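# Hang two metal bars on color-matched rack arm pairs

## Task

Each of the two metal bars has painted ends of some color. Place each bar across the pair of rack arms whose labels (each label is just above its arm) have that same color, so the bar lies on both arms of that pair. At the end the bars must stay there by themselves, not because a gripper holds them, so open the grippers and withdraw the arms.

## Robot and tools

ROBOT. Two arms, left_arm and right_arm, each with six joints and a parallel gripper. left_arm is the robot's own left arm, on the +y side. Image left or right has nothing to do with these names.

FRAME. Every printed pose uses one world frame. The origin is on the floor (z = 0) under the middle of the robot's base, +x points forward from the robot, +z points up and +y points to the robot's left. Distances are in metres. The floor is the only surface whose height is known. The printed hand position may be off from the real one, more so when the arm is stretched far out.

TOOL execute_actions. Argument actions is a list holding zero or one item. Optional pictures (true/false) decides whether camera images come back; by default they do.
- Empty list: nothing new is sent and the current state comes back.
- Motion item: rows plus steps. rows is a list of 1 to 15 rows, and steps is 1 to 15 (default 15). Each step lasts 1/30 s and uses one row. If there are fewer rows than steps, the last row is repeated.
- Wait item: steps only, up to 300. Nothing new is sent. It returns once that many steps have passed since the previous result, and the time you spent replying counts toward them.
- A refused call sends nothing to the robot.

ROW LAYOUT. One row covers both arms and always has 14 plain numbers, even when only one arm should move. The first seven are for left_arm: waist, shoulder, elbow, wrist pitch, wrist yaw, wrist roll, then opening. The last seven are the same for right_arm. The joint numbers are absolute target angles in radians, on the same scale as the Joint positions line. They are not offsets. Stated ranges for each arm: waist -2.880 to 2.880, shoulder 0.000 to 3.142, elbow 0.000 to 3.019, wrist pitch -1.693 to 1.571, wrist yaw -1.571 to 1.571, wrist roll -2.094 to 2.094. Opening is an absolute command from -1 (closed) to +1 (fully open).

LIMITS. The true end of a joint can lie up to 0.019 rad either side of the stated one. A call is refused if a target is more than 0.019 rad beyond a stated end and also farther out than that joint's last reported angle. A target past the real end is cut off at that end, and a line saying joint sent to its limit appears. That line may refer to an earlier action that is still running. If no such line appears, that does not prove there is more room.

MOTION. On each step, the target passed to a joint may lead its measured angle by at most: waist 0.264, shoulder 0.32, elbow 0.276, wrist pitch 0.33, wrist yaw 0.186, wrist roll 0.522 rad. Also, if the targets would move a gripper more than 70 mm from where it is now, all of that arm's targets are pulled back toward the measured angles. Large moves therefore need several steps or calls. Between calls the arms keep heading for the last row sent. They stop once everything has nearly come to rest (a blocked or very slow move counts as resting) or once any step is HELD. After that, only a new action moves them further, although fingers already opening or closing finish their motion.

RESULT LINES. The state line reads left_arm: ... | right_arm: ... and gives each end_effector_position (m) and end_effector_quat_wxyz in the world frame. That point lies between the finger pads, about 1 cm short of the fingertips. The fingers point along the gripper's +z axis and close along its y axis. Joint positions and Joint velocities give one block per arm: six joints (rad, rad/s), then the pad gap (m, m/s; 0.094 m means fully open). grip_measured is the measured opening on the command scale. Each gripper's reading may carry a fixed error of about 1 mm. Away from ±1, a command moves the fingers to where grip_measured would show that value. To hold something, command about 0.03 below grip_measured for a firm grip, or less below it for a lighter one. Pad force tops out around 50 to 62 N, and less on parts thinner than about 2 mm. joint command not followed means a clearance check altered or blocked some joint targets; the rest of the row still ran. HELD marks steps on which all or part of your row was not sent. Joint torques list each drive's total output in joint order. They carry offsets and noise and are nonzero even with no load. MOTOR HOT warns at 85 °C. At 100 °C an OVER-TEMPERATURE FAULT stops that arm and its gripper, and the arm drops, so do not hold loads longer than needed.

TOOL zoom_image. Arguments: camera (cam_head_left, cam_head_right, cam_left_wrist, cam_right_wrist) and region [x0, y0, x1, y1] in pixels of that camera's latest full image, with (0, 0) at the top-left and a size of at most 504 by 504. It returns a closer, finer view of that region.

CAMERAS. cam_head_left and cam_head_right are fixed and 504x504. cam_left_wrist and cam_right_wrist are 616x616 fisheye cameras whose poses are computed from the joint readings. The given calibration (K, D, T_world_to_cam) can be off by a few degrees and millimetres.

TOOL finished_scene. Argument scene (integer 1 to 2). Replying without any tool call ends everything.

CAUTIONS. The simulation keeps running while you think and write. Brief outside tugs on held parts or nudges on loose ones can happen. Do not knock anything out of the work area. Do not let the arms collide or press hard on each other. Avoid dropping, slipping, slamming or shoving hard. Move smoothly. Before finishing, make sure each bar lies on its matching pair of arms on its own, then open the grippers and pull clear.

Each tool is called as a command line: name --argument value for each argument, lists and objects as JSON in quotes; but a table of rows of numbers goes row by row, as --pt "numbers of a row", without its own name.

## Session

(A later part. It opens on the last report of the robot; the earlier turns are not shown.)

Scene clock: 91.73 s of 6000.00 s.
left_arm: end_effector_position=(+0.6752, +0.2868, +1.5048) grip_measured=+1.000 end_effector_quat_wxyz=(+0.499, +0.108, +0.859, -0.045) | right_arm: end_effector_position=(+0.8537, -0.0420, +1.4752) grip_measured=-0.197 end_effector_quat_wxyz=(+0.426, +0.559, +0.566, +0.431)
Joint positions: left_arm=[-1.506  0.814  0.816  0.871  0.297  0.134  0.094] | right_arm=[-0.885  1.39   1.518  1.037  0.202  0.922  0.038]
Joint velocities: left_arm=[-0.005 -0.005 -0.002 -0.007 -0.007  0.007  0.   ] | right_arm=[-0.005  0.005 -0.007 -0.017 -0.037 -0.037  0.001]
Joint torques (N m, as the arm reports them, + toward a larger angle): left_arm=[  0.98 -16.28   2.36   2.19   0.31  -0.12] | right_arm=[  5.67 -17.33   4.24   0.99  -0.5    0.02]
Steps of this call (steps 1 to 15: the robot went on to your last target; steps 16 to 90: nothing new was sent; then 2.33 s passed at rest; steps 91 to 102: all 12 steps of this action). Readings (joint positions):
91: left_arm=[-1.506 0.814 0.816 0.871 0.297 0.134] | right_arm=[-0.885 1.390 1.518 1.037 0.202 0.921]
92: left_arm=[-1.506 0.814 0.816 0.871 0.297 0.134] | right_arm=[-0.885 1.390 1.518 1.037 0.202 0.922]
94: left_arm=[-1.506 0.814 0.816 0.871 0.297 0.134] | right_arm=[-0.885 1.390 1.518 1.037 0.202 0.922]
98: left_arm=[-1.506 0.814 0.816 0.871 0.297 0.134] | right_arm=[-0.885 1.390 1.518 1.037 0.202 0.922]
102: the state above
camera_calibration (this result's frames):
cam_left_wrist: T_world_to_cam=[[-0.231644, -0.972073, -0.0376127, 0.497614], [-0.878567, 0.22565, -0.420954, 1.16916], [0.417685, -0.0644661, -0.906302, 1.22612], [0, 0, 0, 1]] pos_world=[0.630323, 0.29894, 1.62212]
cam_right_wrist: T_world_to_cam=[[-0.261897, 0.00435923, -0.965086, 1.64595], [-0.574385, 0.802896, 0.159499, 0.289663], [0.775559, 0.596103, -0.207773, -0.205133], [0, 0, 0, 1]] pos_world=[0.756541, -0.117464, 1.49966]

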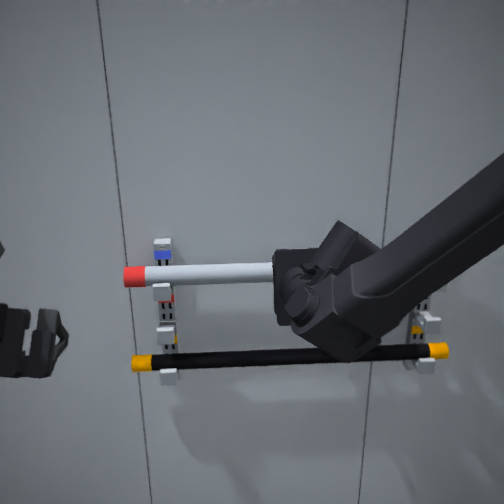

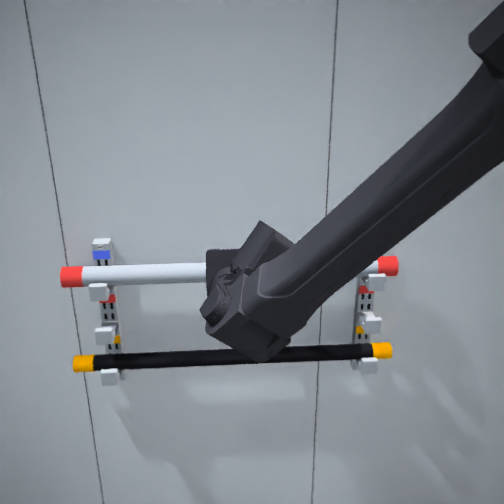

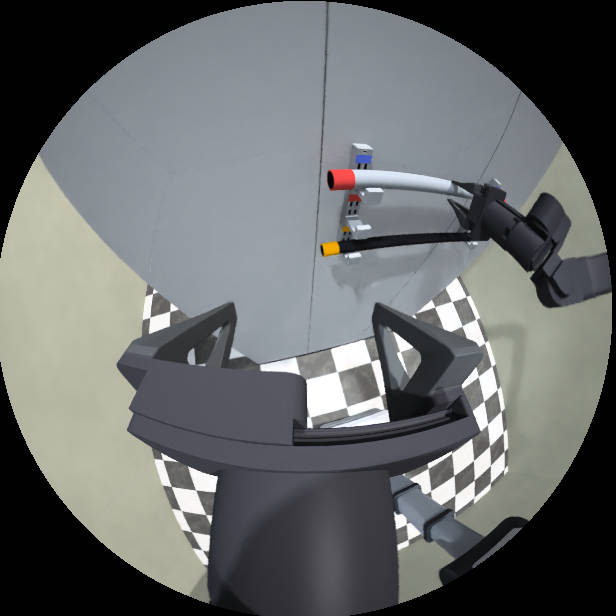

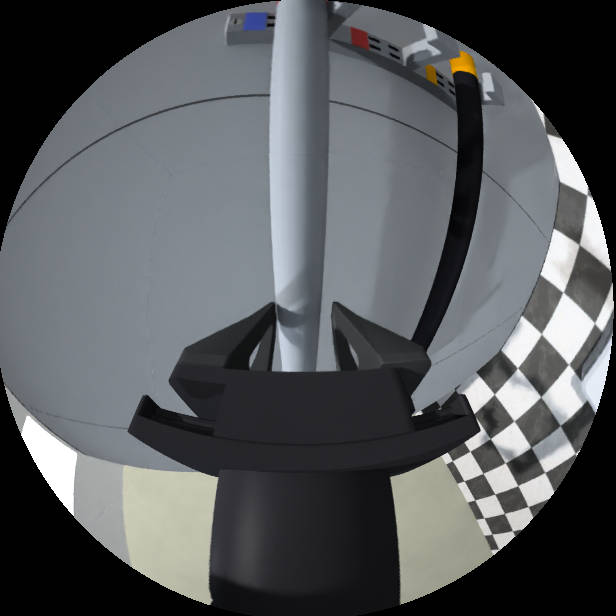

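execute_actions --actions '[{"rows":[[-1.51,0.82,0.82,0.9,0.3,0.125,1,-0.9,1.364,1.539,1.03,0.2,0.932,-0.17]],"steps":10}]' --pictures false

Scene clock: 92.87 s of 6000.00 s.
left_arm: end_effector_position=(+0.6752, +0.2868, +1.5048) grip_measured=+1.000 end_effector_quat_wxyz=(+0.499, +0.108, +0.859, -0.045) | right_arm: end_effector_position=(+0.8537, -0.0420, +1.4752) grip_measured=-0.173 end_effector_quat_wxyz=(+0.426, +0.559, +0.566, +0.431)
Joint positions: left_arm=[-1.506  0.814  0.816  0.871  0.297  0.134  0.094] | right_arm=[-0.885  1.39   1.518  1.037  0.202  0.922  0.039]
Joint velocities: left_arm=[ 0.005 -0.015  0.002  0.007 -0.037  0.037  0.   ] | right_arm=[ 0.015 -0.005  0.002  0.007  0.007 -0.037 -0.   ]
Joint torques (N m, as the arm reports them, + toward a larger angle): left_arm=[  0.98 -16.33   2.32   2.21   0.33  -0.12] | right_arm=[  5.64 -18.56   4.21   0.97  -0.49   0.01]
Steps of this call (steps 1 to 15: the robot went on to your last target; steps 16 to 24: nothing new was sent; steps 25 to 34: all 10 steps of this action). Readings (joint positions):
25: left_arm=[-1.506 0.814 0.816 0.871 0.297 0.134] | right_arm=[-0.885 1.390 1.518 1.037 0.202 0.922]
26: left_arm=[-1.506 0.814 0.816 0.871 0.297 0.134] | right_arm=[-0.885 1.390 1.518 1.037 0.202 0.922]
28: left_arm=[-1.506 0.814 0.816 0.871 0.297 0.134] | right_arm=[-0.885 1.390 1.518 1.037 0.202 0.922]
32: left_arm=[-1.506 0.814 0.816 0.871 0.297 0.134] | right_arm=[-0.885 1.390 1.518 1.037 0.202 0.922]
34: the state above

execute_actions --actions '[{"rows":[[-1.51,0.82,0.82,0.9,0.3,0.125,1,-0.9,1.352,1.539,1.03,0.2,0.932,-0.17]],"steps":10}]'

Scene clock: 94.00 s of 6000.00 s.
left_arm: end_effector_position=(+0.6752, +0.2868, +1.5048) grip_measured=+1.000 end_effector_quat_wxyz=(+0.499, +0.108, +0.859, -0.045) | right_arm: end_effector_position=(+0.8581, -0.0475, +1.4824) grip_measured=-0.173 end_effector_quat_wxyz=(+0.429, +0.559, +0.563, +0.432)
Joint positions: left_arm=[-1.506  0.814  0.816  0.871  0.297  0.134  0.094] | right_arm=[-0.885  1.376  1.518  1.034  0.202  0.922  0.039]
Joint velocities: left_arm=[ 0.005 -0.005 -0.002  0.007  0.022  0.022  0.   ] | right_arm=[-0.005 -0.034 -0.007  0.007  0.022 -0.051  0.   ]
Joint torques (N m, as the arm reports them, + toward a larger angle): left_arm=[  0.98 -16.01   2.32   2.22   0.32  -0.13] | right_arm=[  5.36 -18.66   4.3    1.13  -0.5    0.  ]
Steps of this call (steps 1 to 15: the robot went on to your last target; steps 16 to 24: nothing new was sent; steps 25 to 34: all 10 steps of this action). Readings (joint positions):
25: left_arm=[-1.506 0.814 0.816 0.871 0.297 0.134] | right_arm=[-0.885 1.389 1.518 1.037 0.202 0.922]
26: left_arm=[-1.506 0.814 0.816 0.871 0.297 0.134] | right_arm=[-0.885 1.388 1.518 1.036 0.202 0.922]
28: left_arm=[-1.506 0.814 0.816 0.871 0.297 0.134] | right_arm=[-0.885 1.385 1.518 1.036 0.202 0.922]
32: left_arm=[-1.506 0.814 0.816 0.871 0.297 0.134] | right_arm=[-0.885 1.377 1.518 1.035 0.202 0.922]
34: the state above
camera_calibration (this result's frames):
cam_left_wrist: T_world_to_cam=[[-0.231644, -0.972073, -0.0376127, 0.497614], [-0.878567, 0.22565, -0.420954, 1.16916], [0.417685, -0.0644661, -0.906302, 1.22612], [0, 0, 0, 1]] pos_world=[0.630323, 0.29894, 1.62212]
cam_right_wrist: T_world_to_cam=[[-0.254098, 0.00647163, -0.967157, 1.65057], [-0.57048, 0.8065, 0.155277, 0.298535], [0.781017, 0.591199, -0.201238, -0.218354], [0, 0, 0, 1]] pos_world=[0.760252, -0.12236, 1.50606]

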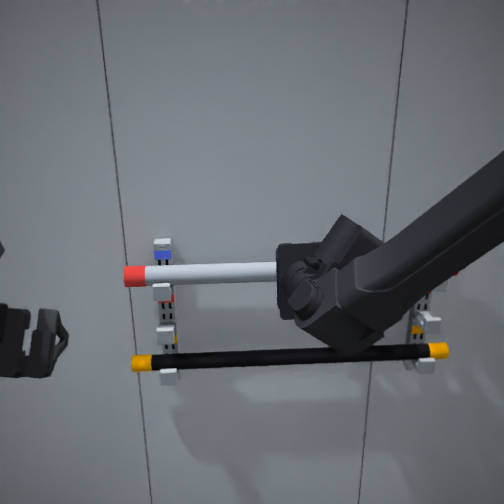

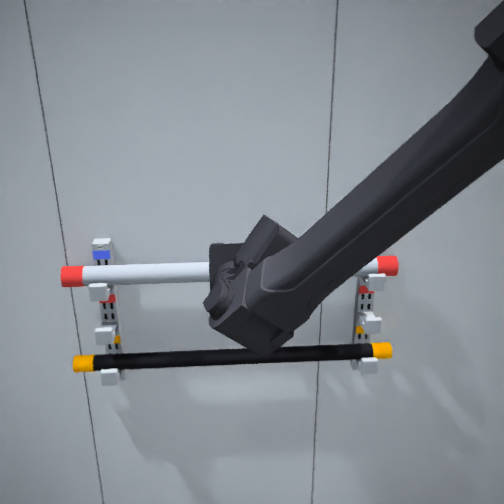

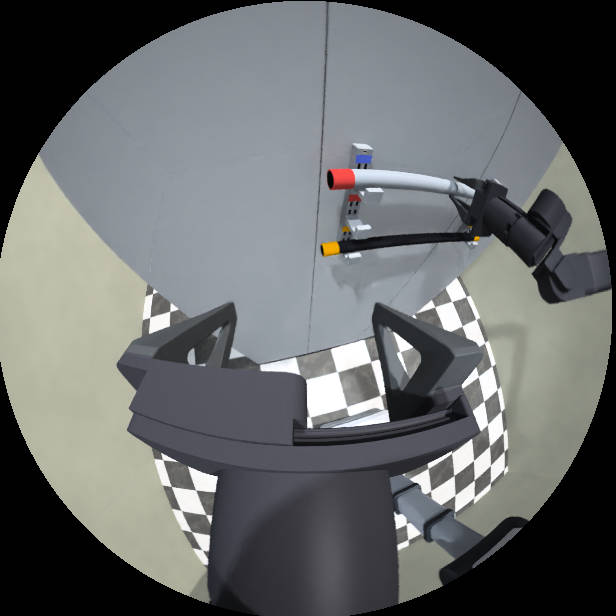

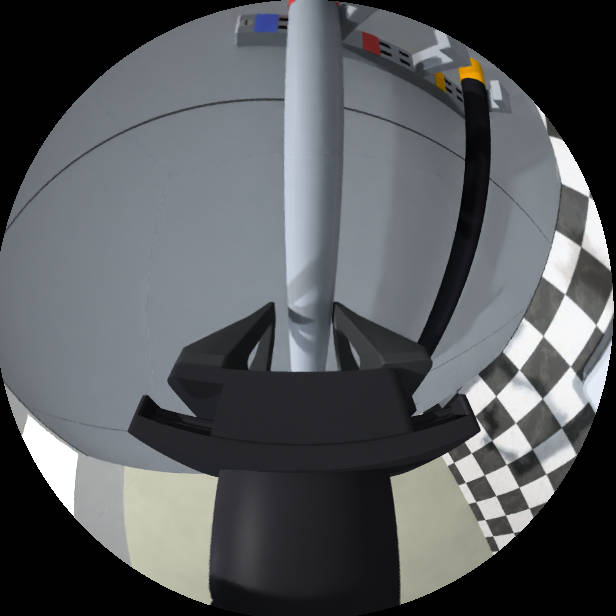

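execute_actions --actions '[{"rows":[[-1.51,0.82,0.82,0.9,0.3,0.125,1,-0.9,1.36,1.539,1.03,0.2,0.932,-0.2],[-1.51,0.82,0.82,0.9,0.3,0.125,1,-0.9,1.36,1.539,1.03,0.2,0.932,-0.23],[-1.51,0.82,0.82,0.9,0.3,0.125,1,-0.9,1.36,1.539,1.03,0.2,0.932,-0.26],[-1.51,0.82,0.82,0.9,0.3,0.125,1,-0.9,1.36,1.539,1.03,0.2,0.932,-0.29],[-1.51,0.82,0.82,0.9,0.3,0.125,1,-0.9,1.36,1.539,1.03,0.2,0.932,-0.32],[-1.51,0.82,0.82,0.9,0.3,0.125,1,-0.9,1.36,1.539,1.03,0.2,0.932,-0.34],[-1.51,0.82,0.82,0.9,0.3,0.125,1,-0.9,1.36,1.539,1.03,0.2,0.932,-0.36],[-1.51,0.82,0.82,0.9,0.3,0.125,1,-0.9,1.36,1.539,1.03,0.2,0.932,-0.38],[-1.51,0.82,0.82,0.9,0.3,0.125,1,-0.9,1.36,1.539,1.03,0.2,0.932,-0.4],[-1.51,0.82,0.82,0.9,0.3,0.125,1,-0.9,1.36,1.539,1.03,0.2,0.932,-0.42]],"steps":15}]'

Scene clock: 97.93 s of 6000.00 s.
left_arm: end_effector_position=(+0.6752, +0.2868, +1.5048) grip_measured=+1.000 end_effector_quat_wxyz=(+0.499, +0.108, +0.859, -0.045) | right_arm: end_effector_position=(+0.8576, -0.0475, +1.4798) grip_measured=-0.413 end_effector_quat_wxyz=(+0.427, +0.559, +0.566, +0.429)
Joint positions: left_arm=[-1.506  0.814  0.816  0.871  0.297  0.134  0.094] | right_arm=[-0.888  1.377  1.518  1.026  0.204  0.923  0.028]
Joint velocities: left_arm=[ 0.005 -0.005 -0.017 -0.022  0.007 -0.007  0.   ] | right_arm=[-0.005 -0.015  0.007  0.002 -0.007  0.022  0.   ]
Joint torques (N m, as the arm reports them, + toward a larger angle): left_arm=[  0.97 -16.26   2.36   2.2    0.31  -0.13] | right_arm=[  5.75 -17.75   4.28   1.38  -0.58  -0.01]
Steps of this call (steps 1 to 15: the robot went on to your last target; steps 16 to 90: nothing new was sent; then 0.43 s passed at rest; steps 91 to 105: all 15 steps of this action). Readings (joint positions):
91: left_arm=[-1.506 0.814 0.816 0.871 0.297 0.134] | right_arm=[-0.885 1.376 1.518 1.034 0.202 0.922]
92: left_arm=[-1.506 0.814 0.816 0.871 0.297 0.134] | right_arm=[-0.885 1.376 1.518 1.033 0.202 0.922]
94: left_arm=[-1.506 0.814 0.816 0.871 0.297 0.134] | right_arm=[-0.885 1.376 1.518 1.032 0.202 0.922]
98: left_arm=[-1.506 0.814 0.816 0.871 0.297 0.134] | right_arm=[-0.887 1.376 1.518 1.028 0.204 0.922]
105: the state above
camera_calibration (this result's frames):
cam_left_wrist: T_world_to_cam=[[-0.231644, -0.972073, -0.0376127, 0.497614], [-0.878567, 0.22565, -0.420954, 1.16916], [0.417685, -0.0644661, -0.906302, 1.22612], [0, 0, 0, 1]] pos_world=[0.630323, 0.29894, 1.62212]
cam_right_wrist: T_world_to_cam=[[-0.261763, 0.00308638, -0.965127, 1.65127], [-0.57174, 0.805147, 0.157643, 0.296146], [0.777556, 0.593067, -0.208993, -0.203922], [0, 0, 0, 1]] pos_world=[0.760122, -0.122599, 1.50439]

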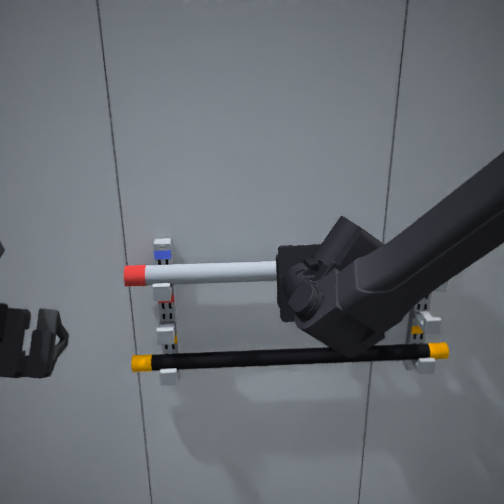

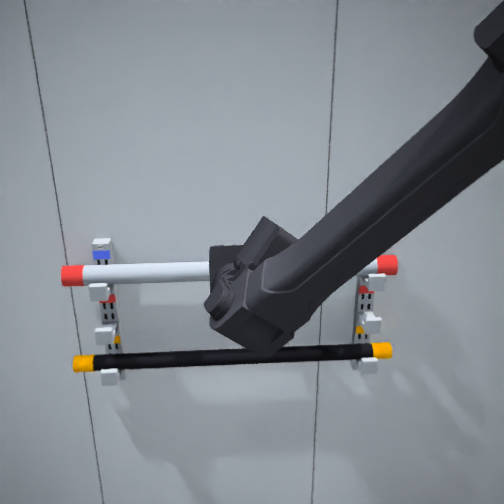

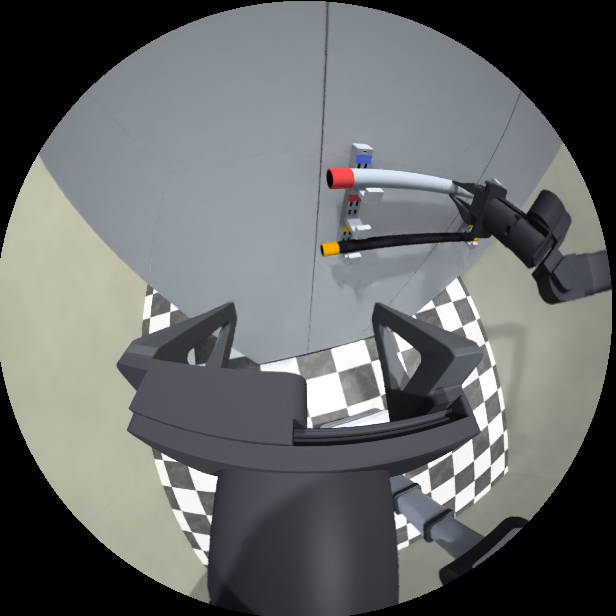

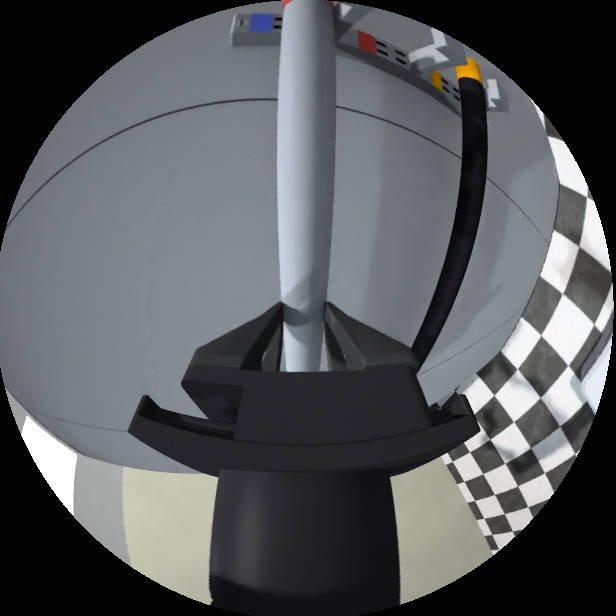

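execute_actions --actions '[{"rows":[[-1.51,0.82,0.82,0.9,0.3,0.125,1,-0.9,1.36,1.539,1.03,0.2,0.932,-0.44],[-1.51,0.82,0.82,0.9,0.3,0.125,1,-0.895,1.355,1.53,1.035,0.202,0.925,-0.46],[-1.51,0.82,0.82,0.9,0.3,0.125,1,-0.89,1.35,1.525,1.04,0.204,0.92,-0.46],[-1.51,0.82,0.82,0.9,0.3,0.125,1,-0.885,1.345,1.52,1.045,0.206,0.915,-0.46],[-1.51,0.82,0.82,0.9,0.3,0.125,1,-0.88,1.34,1.516,1.045,0.208,0.91,-0.46],[-1.51,0.82,0.82,0.9,0.3,0.125,1,-0.875,1.335,1.512,1.045,0.21,0.906,-0.46],[-1.51,0.82,0.82,0.9,0.3,0.125,1,-0.87,1.33,1.508,1.045,0.212,0.902,-0.46],[-1.51,0.82,0.82,0.9,0.3,0.125,1,-0.866,1.325,1.504,1.045,0.214,0.898,-0.46],[-1.51,0.82,0.82,0.9,0.3,0.125,1,-0.862,1.32,1.5,1.045,0.216,0.894,-0.46],[-1.51,0.82,0.82,0.9,0.3,0.125,1,-0.858,1.315,1.496,1.045,0.218,0.89,-0.46],[-1.51,0.82,0.82,0.9,0.3,0.125,1,-0.854,1.31,1.492,1.045,0.22,0.886,-0.46],[-1.51,0.82,0.82,0.9,0.3,0.125,1,-0.85,1.305,1.488,1.045,0.222,0.882,-0.46],[-1.51,0.82,0.82,0.9,0.3,0.125,1,-0.846,1.3,1.484,1.045,0.223,0.878,-0.46],[-1.51,0.82,0.82,0.9,0.3,0.125,1,-0.842,1.296,1.48,1.045,0.224,0.874,-0.46],[-1.51,0.82,0.82,0.9,0.3,0.125,1,-0.84,1.294,1.477,1.045,0.224,0.872,-0.46]],"steps":15}]' --pictures false

execute_actions --actions '[{"steps":10}]'

Scene clock: 105.50 s of 6000.00 s.
left_arm: end_effector_position=(+0.6752, +0.2868, +1.5048) grip_measured=+1.000 end_effector_quat_wxyz=(+0.499, +0.108, +0.859, -0.045) | right_arm: end_effector_position=(+0.8516, -0.0532, +1.4899) grip_measured=-0.457 end_effector_quat_wxyz=(+0.428, +0.560, +0.572, +0.419)
Joint positions: left_arm=[-1.506  0.814  0.816  0.871  0.297  0.134  0.094] | right_arm=[-0.876  1.34   1.476  1.026  0.225  0.897  0.026]
Joint velocities: left_arm=[ 0.005  0.005  0.002 -0.002  0.022  0.095  0.   ] | right_arm=[ 0.093 -0.151 -0.095 -0.007  0.081 -0.198 -0.   ]
Joint torques (N m, as the arm reports them, + toward a larger angle): left_arm=[  0.92 -16.23   2.31   2.24   0.33  -0.13] | right_arm=[  9.17 -19.81   3.2    1.85  -0.45  -0.21]
Steps of this call (steps 1 to 15: the robot went on to your last target; steps 16 to 90: nothing new was sent; then 4.07 s passed at rest; steps 91 to 105: all 15 steps of this action). Readings (joint positions):
91: left_arm=[-1.506 0.814 0.816 0.871 0.297 0.134] | right_arm=[-0.888 1.377 1.518 1.026 0.204 0.923]
92: left_arm=[-1.506 0.814 0.816 0.871 0.297 0.134] | right_arm=[-0.888 1.377 1.518 1.026 0.205 0.923]
94: left_arm=[-1.506 0.814 0.816 0.871 0.297 0.134] | right_arm=[-0.888 1.377 1.518 1.026 0.205 0.923]
98: left_arm=[-1.506 0.814 0.816 0.871 0.297 0.134] | right_arm=[-0.888 1.371 1.507 1.026 0.207 0.919]
105: the state above

Scene clock: 105.83 s of 6000.00 s.
left_arm: end_effector_position=(+0.6752, +0.2868, +1.5048) grip_measured=+1.000 end_effector_quat_wxyz=(+0.499, +0.108, +0.859, -0.045) | right_arm: end_effector_position=(+0.8569, -0.0580, +1.5060) grip_measured=-0.457 end_effector_quat_wxyz=(+0.434, +0.559, +0.566, +0.423)
Joint positions: left_arm=[-1.506  0.814  0.816  0.871  0.297  0.134  0.094] | right_arm=[-0.863  1.316  1.471  1.026  0.225  0.884  0.026]
Joint velocities: left_arm=[ 0.005  0.005 -0.002 -0.017  0.037  0.022  0.   ] | right_arm=[ 0.005 -0.054 -0.012  0.012  0.007 -0.051  0.   ]
Joint torques (N m, as the arm reports them, + toward a larger angle): left_arm=[  0.86 -16.16   2.34   2.25   0.32  -0.12] | right_arm=[  8.42 -18.03   3.29   1.95  -0.44  -0.21]
Steps of this call (steps 1 to 10: the robot went on to your last target). Readings (joint positions):
1: left_arm=[-1.506 0.814 0.816 0.871 0.297 0.134] | right_arm=[-0.873 1.336 1.473 1.026 0.225 0.894]
2: left_arm=[-1.506 0.814 0.816 0.871 0.297 0.134] | right_arm=[-0.870 1.332 1.472 1.026 0.225 0.892]
4: left_arm=[-1.506 0.814 0.816 0.871 0.297 0.134] | right_arm=[-0.865 1.327 1.471 1.026 0.225 0.889]
8: left_arm=[-1.506 0.814 0.816 0.871 0.297 0.134] | right_arm=[-0.863 1.319 1.471 1.026 0.225 0.885]
10: the state above
camera_calibration (this result's frames):
cam_left_wrist: T_world_to_cam=[[-0.231644, -0.972073, -0.0376127, 0.497614], [-0.878567, 0.22565, -0.420954, 1.16916], [0.417685, -0.0644661, -0.906302, 1.22612], [0, 0, 0, 1]] pos_world=[0.630323, 0.29894, 1.62212]
cam_right_wrist: T_world_to_cam=[[-0.261928, -0.00951387, -0.965041, 1.67569], [-0.563441, 0.813348, 0.144909, 0.312634], [0.783535, 0.581699, -0.218399, -0.183355], [0, 0, 0, 1]] pos_world=[0.758726, -0.13168, 1.53176]

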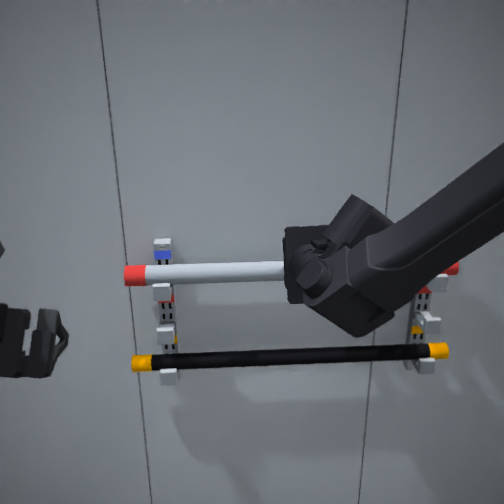

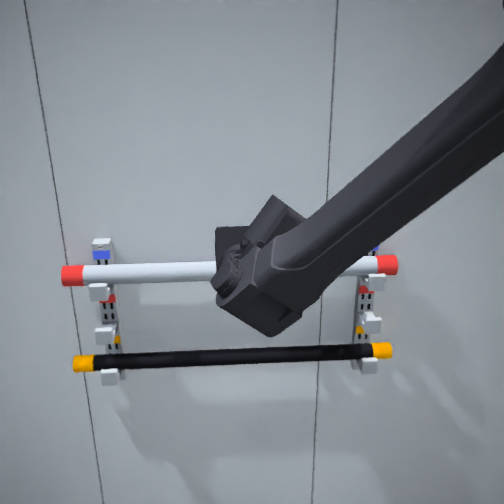

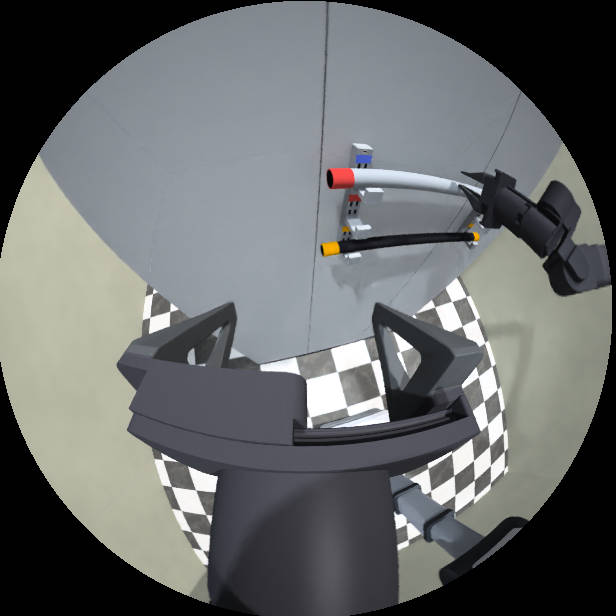

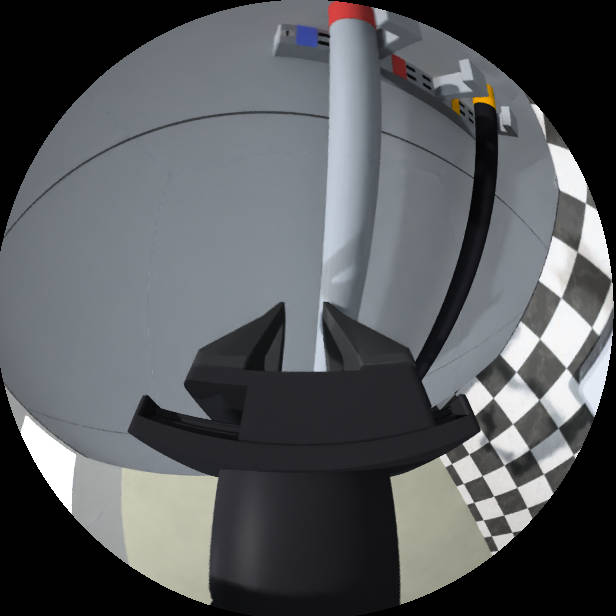

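zoom_image --camera "cam_left_wrist" --region '[310, 130, 410, 270]'

zoom_image --camera "cam_left_wrist" --region '[430, 150, 550, 270]'

zoom_image --camera "cam_right_wrist" --region '[260, 0, 540, 200]'

Region (310, 130, 410, 270) of cam_left_wrist's 616x616 image, scaled by 3.600, with more detail than that image has; it fills the left 360 columns of this view, and the rest is white.

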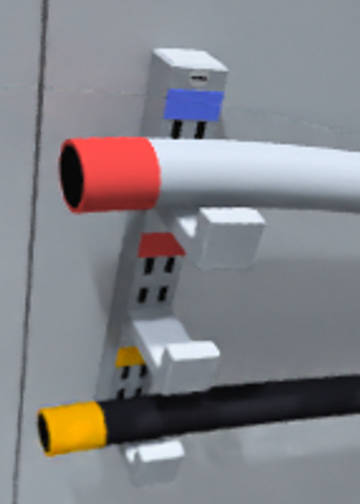

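Region (430, 150, 550, 270) of cam_left_wrist's 616x616 image, scaled by 4.200, with more detail than that image has.

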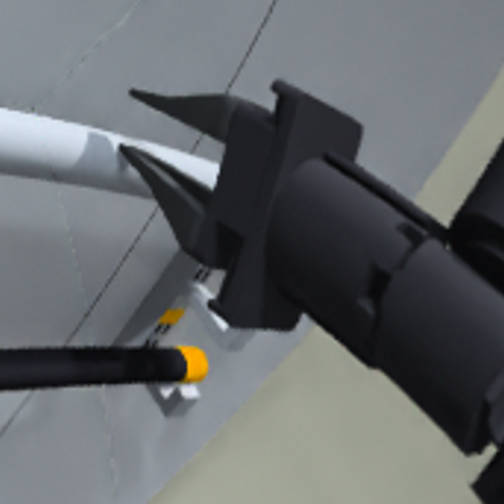

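Region (260, 0, 540, 200) of cam_right_wrist's 616x616 image, scaled by 1.800, with more detail than that image has; it fills the top 360 rows of this view, and the rest is white.

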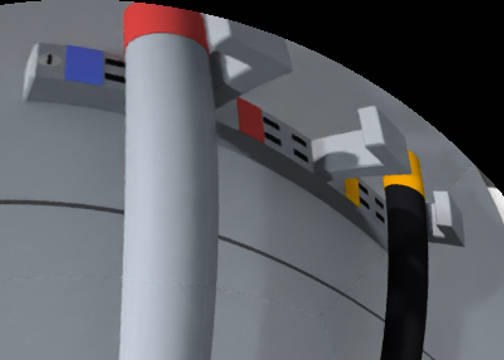

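execute_actions --actions '[{"rows":[[-1.51,0.82,0.82,0.9,0.3,0.125,1,-0.85,1.294,1.46,1.06,0.224,0.88,-0.46],[-1.51,0.82,0.82,0.9,0.3,0.125,1,-0.86,1.294,1.445,1.075,0.224,0.88,-0.46],[-1.51,0.82,0.82,0.9,0.3,0.125,1,-0.86,1.294,1.43,1.09,0.224,0.88,-0.46],[-1.51,0.82,0.82,0.9,0.3,0.125,1,-0.86,1.294,1.415,1.105,0.224,0.88,-0.46],[-1.51,0.82,0.82,0.9,0.3,0.125,1,-0.86,1.294,1.405,1.11,0.224,0.88,-0.46],[-1.51,0.82,0.82,0.9,0.3,0.125,1,-0.86,1.294,1.405,1.11,0.224,0.88,-0.46],[-1.51,0.82,0.82,0.9,0.3,0.125,1,-0.86,1.294,1.405,1.11,0.224,0.88,-0.2],[-1.51,0.82,0.82,0.9,0.3,0.125,1,-0.865,1.31,1.405,1.11,0.22,0.89,0.1],[-1.51,0.82,0.82,0.9,0.3,0.125,1,-0.87,1.325,1.42,1.11,0.215,0.9,0.4],[-1.51,0.82,0.82,0.9,0.3,0.125,1,-0.878,1.34,1.435,1.11,0.21,0.91,0.4],[-1.51,0.82,0.82,0.9,0.3,0.125,1,-0.884,1.352,1.45,1.11,0.205,0.92,0.4],[-1.51,0.82,0.82,0.9,0.3,0.125,1,-0.889,1.364,1.466,1.11,0.205,0.922,0.4]],"steps":15}]' --pictures false

execute_actions --actions '[{"steps":8}]'

Scene clock: 114.70 s of 6000.00 s.
left_arm: end_effector_position=(+0.6752, +0.2868, +1.5048) grip_measured=+1.000 end_effector_quat_wxyz=(+0.499, +0.108, +0.859, -0.045) | right_arm: end_effector_position=(+0.8366, -0.0437, +1.4874) grip_measured=+0.397 end_effector_quat_wxyz=(+0.430, +0.558, +0.563, +0.432)
Joint positions: left_arm=[-1.506  0.814  0.816  0.871  0.297  0.134  0.094] | right_arm=[-0.869  1.357  1.445  1.093  0.207  0.903  0.066]
Joint velocities: left_arm=[-0.015 -0.015 -0.022 -0.002 -0.022 -0.022  0.   ] | right_arm=[-0.054  0.161  0.081 -0.002  0.022  0.051  0.   ]
Joint torques (N m, as the arm reports them, + toward a larger angle): left_arm=[  0.87 -16.23   2.32   2.22   0.33  -0.13] | right_arm=[  5.02 -15.92   3.66   1.85  -0.49   0.02]
Steps of this call (steps 1 to 30: the robot went on to your last target; steps 31 to 90: nothing new was sent; then 5.37 s passed at rest; steps 91 to 105: all 15 steps of this action). Readings (joint positions):
91: left_arm=[-1.506 0.814 0.816 0.871 0.297 0.134] | right_arm=[-0.863 1.314 1.470 1.028 0.225 0.883]
92: left_arm=[-1.506 0.814 0.816 0.871 0.297 0.134] | right_arm=[-0.863 1.314 1.466 1.036 0.225 0.883]
94: left_arm=[-1.506 0.814 0.816 0.871 0.297 0.134] | right_arm=[-0.863 1.311 1.446 1.060 0.225 0.883]
98: left_arm=[-1.506 0.814 0.816 0.871 0.297 0.134] | right_arm=[-0.863 1.309 1.406 1.087 0.225 0.883]
105: the state above

Scene clock: 114.97 s of 6000.00 s.
left_arm: end_effector_position=(+0.6752, +0.2868, +1.5048) grip_measured=+1.000 end_effector_quat_wxyz=(+0.499, +0.108, +0.859, -0.045) | right_arm: end_effector_position=(+0.8319, -0.0387, +1.4783) grip_measured=+0.397 end_effector_quat_wxyz=(+0.425, +0.559, +0.567, +0.431)
Joint positions: left_arm=[-1.506  0.814  0.816  0.871  0.297  0.134  0.094] | right_arm=[-0.872  1.372  1.446  1.093  0.207  0.91   0.066]
Joint velocities: left_arm=[ 0.005 -0.005 -0.012  0.007 -0.022 -0.051  0.   ] | right_arm=[-0.005 -0.005 -0.002 -0.012  0.007  0.037 -0.001]
Joint torques (N m, as the arm reports them, + toward a larger angle): left_arm=[  0.79 -16.14   2.36   2.25   0.31  -0.12] | right_arm=[  5.43 -16.65   3.89   1.87  -0.48   0.03]
Steps of this call (steps 1 to 8: the robot went on to your last target). Readings (joint positions):
1: left_arm=[-1.506 0.814 0.816 0.871 0.297 0.134] | right_arm=[-0.870 1.362 1.446 1.093 0.207 0.905]
2: left_arm=[-1.506 0.814 0.816 0.871 0.297 0.134] | right_arm=[-0.872 1.366 1.446 1.093 0.207 0.906]
4: left_arm=[-1.506 0.814 0.816 0.871 0.297 0.134] | right_arm=[-0.872 1.371 1.446 1.093 0.207 0.908]
8: the state above
camera_calibration (this result's frames):
cam_left_wrist: T_world_to_cam=[[-0.231644, -0.972073, -0.0376127, 0.497614], [-0.878567, 0.22565, -0.420954, 1.16916], [0.417685, -0.0644661, -0.906302, 1.22612], [0, 0, 0, 1]] pos_world=[0.630323, 0.29894, 1.62212]
cam_right_wrist: T_world_to_cam=[[-0.263105, 0.00473059, -0.964756, 1.64374], [-0.574988, 0.802216, 0.160742, 0.272589], [0.774703, 0.597015, -0.208347, -0.187933], [0, 0, 0, 1]] pos_world=[0.734804, -0.114252, 1.50284]

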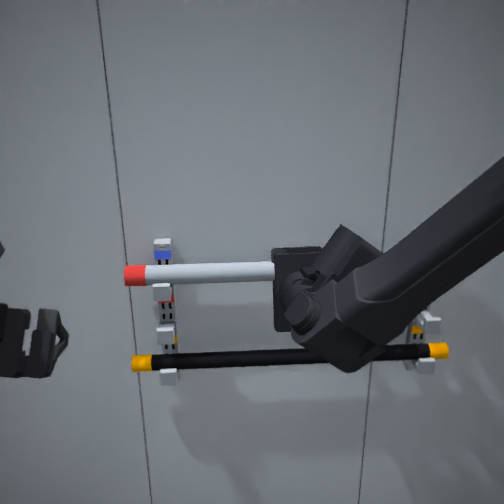

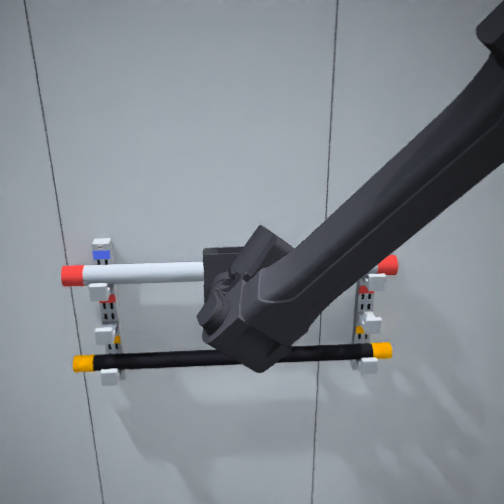

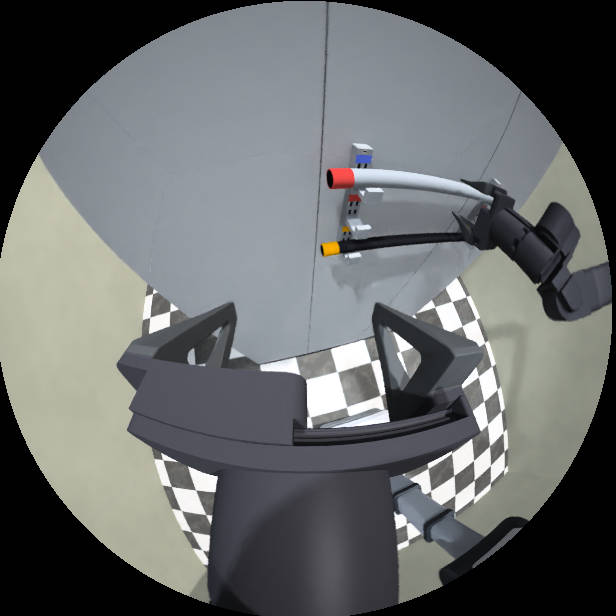

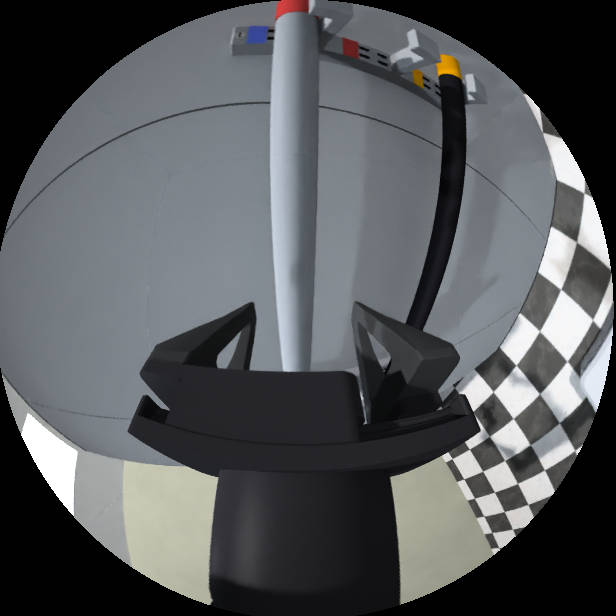

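execute_actions --actions '[{"rows":[[-1.51,0.82,0.82,0.9,0.3,0.125,1,-0.891,1.368,1.478,1.08,0.205,0.924,0.4],[-1.51,0.82,0.82,0.9,0.3,0.125,1,-0.893,1.372,1.491,1.07,0.204,0.926,0.4],[-1.51,0.82,0.82,0.9,0.3,0.125,1,-0.895,1.376,1.504,1.06,0.204,0.928,0.4],[-1.51,0.82,0.82,0.9,0.3,0.125,1,-0.897,1.38,1.517,1.05,0.203,0.93,0.4],[-1.51,0.82,0.82,0.9,0.3,0.125,1,-0.899,1.384,1.53,1.04,0.202,0.932,0.4],[-1.51,0.82,0.82,0.9,0.3,0.125,1,-0.901,1.388,1.543,1.03,0.202,0.934,0.35],[-1.51,0.82,0.82,0.9,0.3,0.125,1,-0.903,1.392,1.556,1.02,0.201,0.936,0.3],[-1.51,0.82,0.82,0.9,0.3,0.125,1,-0.905,1.396,1.569,1.01,0.2,0.938,0.25],[-1.51,0.82,0.82,0.9,0.3,0.125,1,-0.907,1.4,1.582,1.0,0.199,0.94,0.2],[-1.51,0.82,0.82,0.9,0.3,0.125,1,-0.909,1.403,1.596,0.991,0.198,0.942,0.15],[-1.51,0.82,0.82,0.9,0.3,0.125,1,-0.911,1.406,1.61,0.982,0.198,0.942,0.1]],"steps":15}]' --pictures false

execute_actions --actions '[{"steps":6}]'

zoom_image --camera "cam_left_wrist" --region '[420, 150, 540, 270]'

Scene clock: 121.60 s of 6000.00 s.
left_arm: end_effector_position=(+0.6752, +0.2868, +1.5048) grip_measured=+1.000 end_effector_quat_wxyz=(+0.499, +0.108, +0.859, -0.045) | right_arm: end_effector_position=(+0.8770, -0.0492, +1.4789) grip_measured=+0.103 end_effector_quat_wxyz=(+0.432, +0.559, +0.561, +0.431)
Joint positions: left_arm=[-1.506  0.814  0.816  0.871  0.297  0.134  0.094] | right_arm=[-0.895  1.401  1.589  0.992  0.201  0.929  0.052]
Joint velocities: left_arm=[ 0.005 -0.005  0.007 -0.002 -0.051  0.037  0.   ] | right_arm=[-0.005 -0.005  0.046 -0.012  0.037  0.007 -0.   ]
Joint torques (N m, as the arm reports them, + toward a larger angle): left_arm=[  0.92 -16.21   2.35   2.22   0.32  -0.12] | right_arm=[  5.34 -16.6    4.29   0.83  -0.49   0.02]
Steps of this call (steps 1 to 30: the robot went on to your last target; steps 31 to 90: nothing new was sent; then 3.13 s passed at rest; steps 91 to 105: all 15 steps of this action). Readings (joint positions):
91: left_arm=[-1.506 0.814 0.816 0.871 0.297 0.134] | right_arm=[-0.872 1.372 1.446 1.092 0.207 0.912]
92: left_arm=[-1.506 0.814 0.816 0.871 0.297 0.134] | right_arm=[-0.873 1.373 1.450 1.088 0.207 0.913]
94: left_arm=[-1.506 0.814 0.816 0.871 0.297 0.134] | right_arm=[-0.874 1.376 1.466 1.074 0.206 0.915]
98: left_arm=[-1.506 0.814 0.816 0.871 0.297 0.134] | right_arm=[-0.882 1.388 1.521 1.036 0.203 0.921]
105: the state above

Scene clock: 121.80 s of 6000.00 s.
left_arm: end_effector_position=(+0.6752, +0.2868, +1.5048) grip_measured=+1.000 end_effector_quat_wxyz=(+0.499, +0.108, +0.859, -0.045) | right_arm: end_effector_position=(+0.8765, -0.0481, +1.4775) grip_measured=+0.103 end_effector_quat_wxyz=(+0.430, +0.560, +0.562, +0.431)
Joint positions: left_arm=[-1.506  0.814  0.816  0.871  0.297  0.134  0.094] | right_arm=[-0.895  1.402  1.59   0.989  0.201  0.931  0.052]
Joint velocities: left_arm=[ 0.005 -0.005 -0.002 -0.002 -0.081  0.037  0.   ] | right_arm=[-0.015  0.005 -0.002 -0.022 -0.066  0.007 -0.001]
Joint torques (N m, as the arm reports them, + toward a larger angle): left_arm=[  0.99 -16.25   2.29   2.22   0.32  -0.12] | right_arm=[  5.67 -16.82   4.4    1.04  -0.49   0.  ]
Steps of this call (steps 1 to 6: the robot went on to your last target). Readings (joint positions):
1: left_arm=[-1.506 0.814 0.816 0.871 0.297 0.134] | right_arm=[-0.895 1.401 1.590 0.991 0.201 0.929]
2: left_arm=[-1.506 0.814 0.816 0.871 0.297 0.134] | right_arm=[-0.895 1.401 1.590 0.991 0.201 0.930]
4: left_arm=[-1.506 0.814 0.816 0.871 0.297 0.134] | right_arm=[-0.895 1.402 1.590 0.990 0.201 0.931]
6: the state above
camera_calibration (this result's frames):
cam_left_wrist: T_world_to_cam=[[-0.231644, -0.972073, -0.0376127, 0.497614], [-0.878567, 0.22565, -0.420954, 1.16916], [0.417685, -0.0644661, -0.906302, 1.22612], [0, 0, 0, 1]] pos_world=[0.630323, 0.29894, 1.62212]
cam_right_wrist: T_world_to_cam=[[-0.25316, 0.00714503, -0.967398, 1.65001], [-0.56821, 0.808217, 0.154665, 0.30927], [0.782973, 0.588841, -0.200548, -0.236233], [0, 0, 0, 1]] pos_world=[0.778412, -0.122643, 1.50101]

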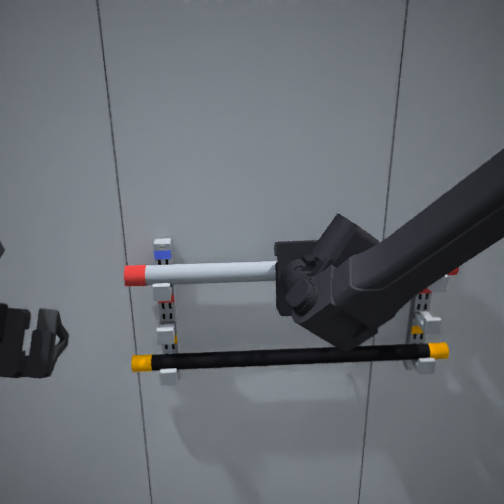

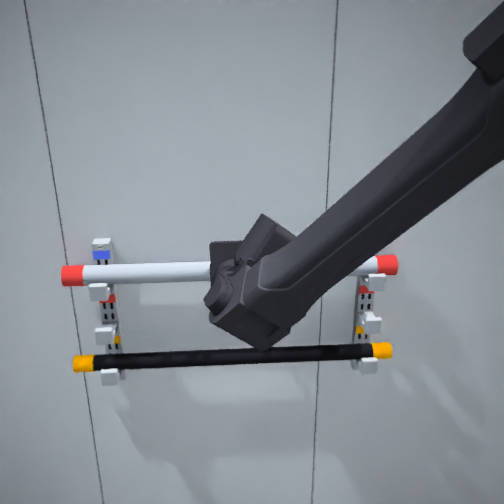

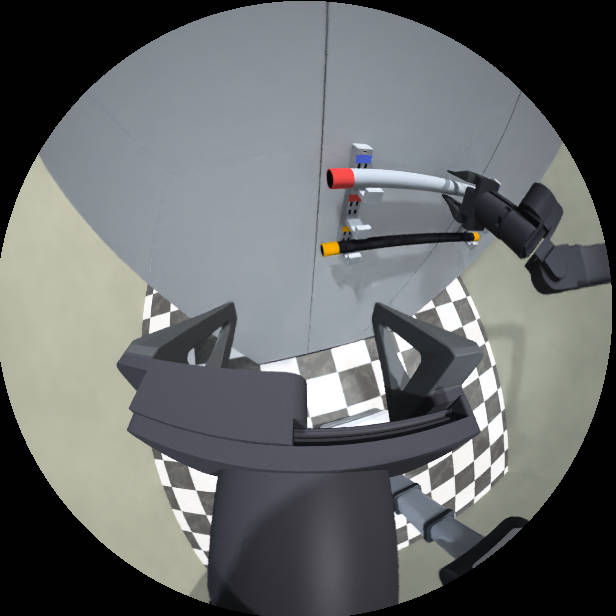

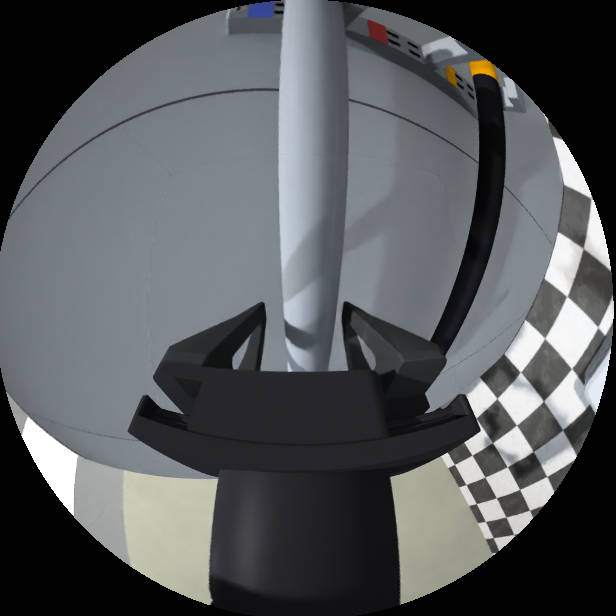

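Region (420, 150, 540, 270) of cam_left_wrist's 616x616 image, scaled by 4.200, with more detail than that image has.

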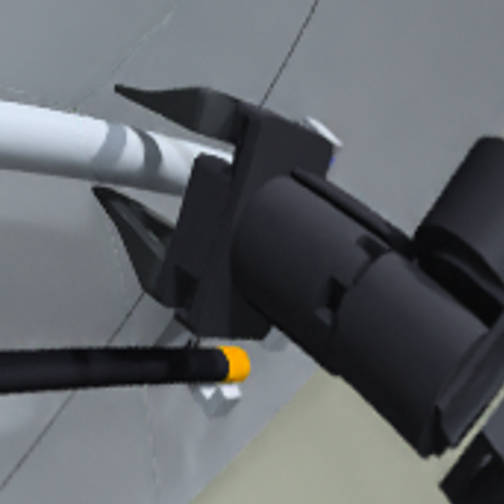

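execute_actions --actions '[{"rows":[[-1.51,0.82,0.82,0.9,0.3,0.125,1,-0.911,1.41,1.62,0.975,0.198,0.942,0.05],[-1.51,0.82,0.82,0.9,0.3,0.125,1,-0.911,1.414,1.63,0.968,0.198,0.942,0.0],[-1.51,0.82,0.82,0.9,0.3,0.125,1,-0.911,1.418,1.64,0.96,0.198,0.942,-0.05],[-1.51,0.82,0.82,0.9,0.3,0.125,1,-0.911,1.418,1.64,0.96,0.198,0.942,-0.1]],"steps":12}]'

Scene clock: 125.73 s of 6000.00 s.
left_arm: end_effector_position=(+0.6752, +0.2868, +1.5048) grip_measured=+1.000 end_effector_quat_wxyz=(+0.499, +0.108, +0.859, -0.045) | right_arm: end_effector_position=(+0.8809, -0.0443, +1.4730) grip_measured=-0.097 end_effector_quat_wxyz=(+0.426, +0.560, +0.565, +0.430)
Joint positions: left_arm=[-1.506  0.814  0.816  0.871  0.297  0.134  0.094] | right_arm=[-0.895  1.415  1.614  0.967  0.201  0.932  0.042]
Joint velocities: left_arm=[-0.005 -0.005 -0.012  0.012  0.022 -0.022  0.   ] | right_arm=[-0.005  0.005 -0.007 -0.002 -0.11  -0.051 -0.001]
Joint torques (N m, as the arm reports them, + toward a larger angle): left_arm=[  0.88 -16.12   2.35   2.22   0.32  -0.12] | right_arm=[  5.79 -16.7    4.95   0.97  -0.49   0.01]
Steps of this call (steps 1 to 15: the robot went on to your last target; steps 16 to 90: nothing new was sent; then 0.53 s passed at rest; steps 91 to 102: all 12 steps of this action). Readings (joint positions):
91: left_arm=[-1.506 0.814 0.816 0.871 0.297 0.134] | right_arm=[-0.895 1.404 1.590 0.988 0.201 0.932]
92: left_arm=[-1.506 0.814 0.816 0.871 0.297 0.134] | right_arm=[-0.895 1.404 1.592 0.984 0.201 0.932]
94: left_arm=[-1.506 0.814 0.816 0.871 0.297 0.134] | right_arm=[-0.895 1.410 1.604 0.974 0.201 0.932]
98: left_arm=[-1.506 0.814 0.816 0.871 0.297 0.134] | right_arm=[-0.895 1.415 1.614 0.968 0.201 0.932]
102: the state above
camera_calibration (this result's frames):
cam_left_wrist: T_world_to_cam=[[-0.231644, -0.972073, -0.0376127, 0.497614], [-0.878567, 0.22565, -0.420954, 1.16916], [0.417685, -0.0644661, -0.906302, 1.22612], [0, 0, 0, 1]] pos_world=[0.630323, 0.29894, 1.62212]
cam_right_wrist: T_world_to_cam=[[-0.26132, 0.00576031, -0.965235, 1.65069], [-0.572038, 0.804536, 0.159671, 0.305231], [0.777486, 0.593876, -0.206946, -0.228258], [0, 0, 0, 1]] pos_world=[0.78343, -0.11952, 1.49733]

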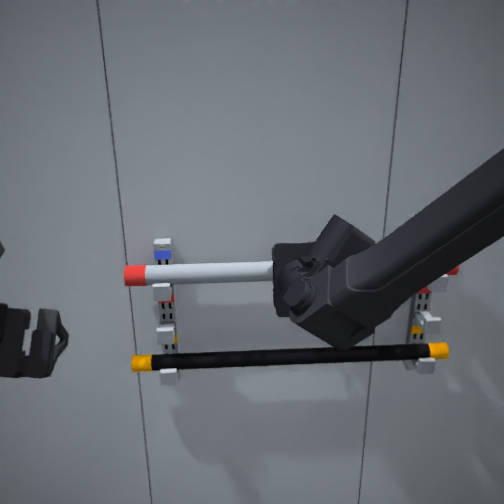

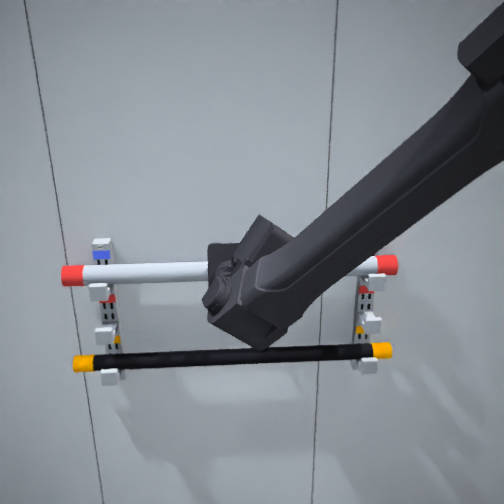

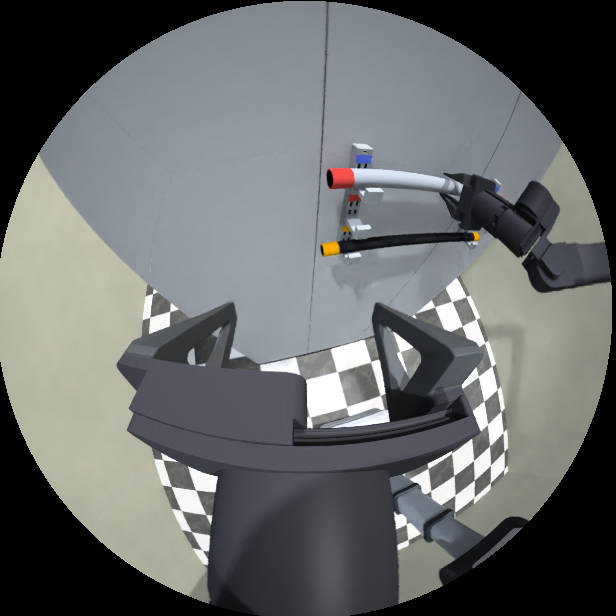

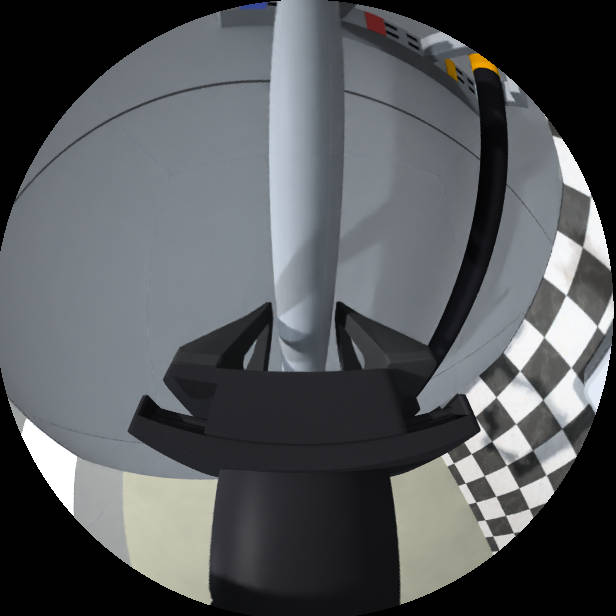

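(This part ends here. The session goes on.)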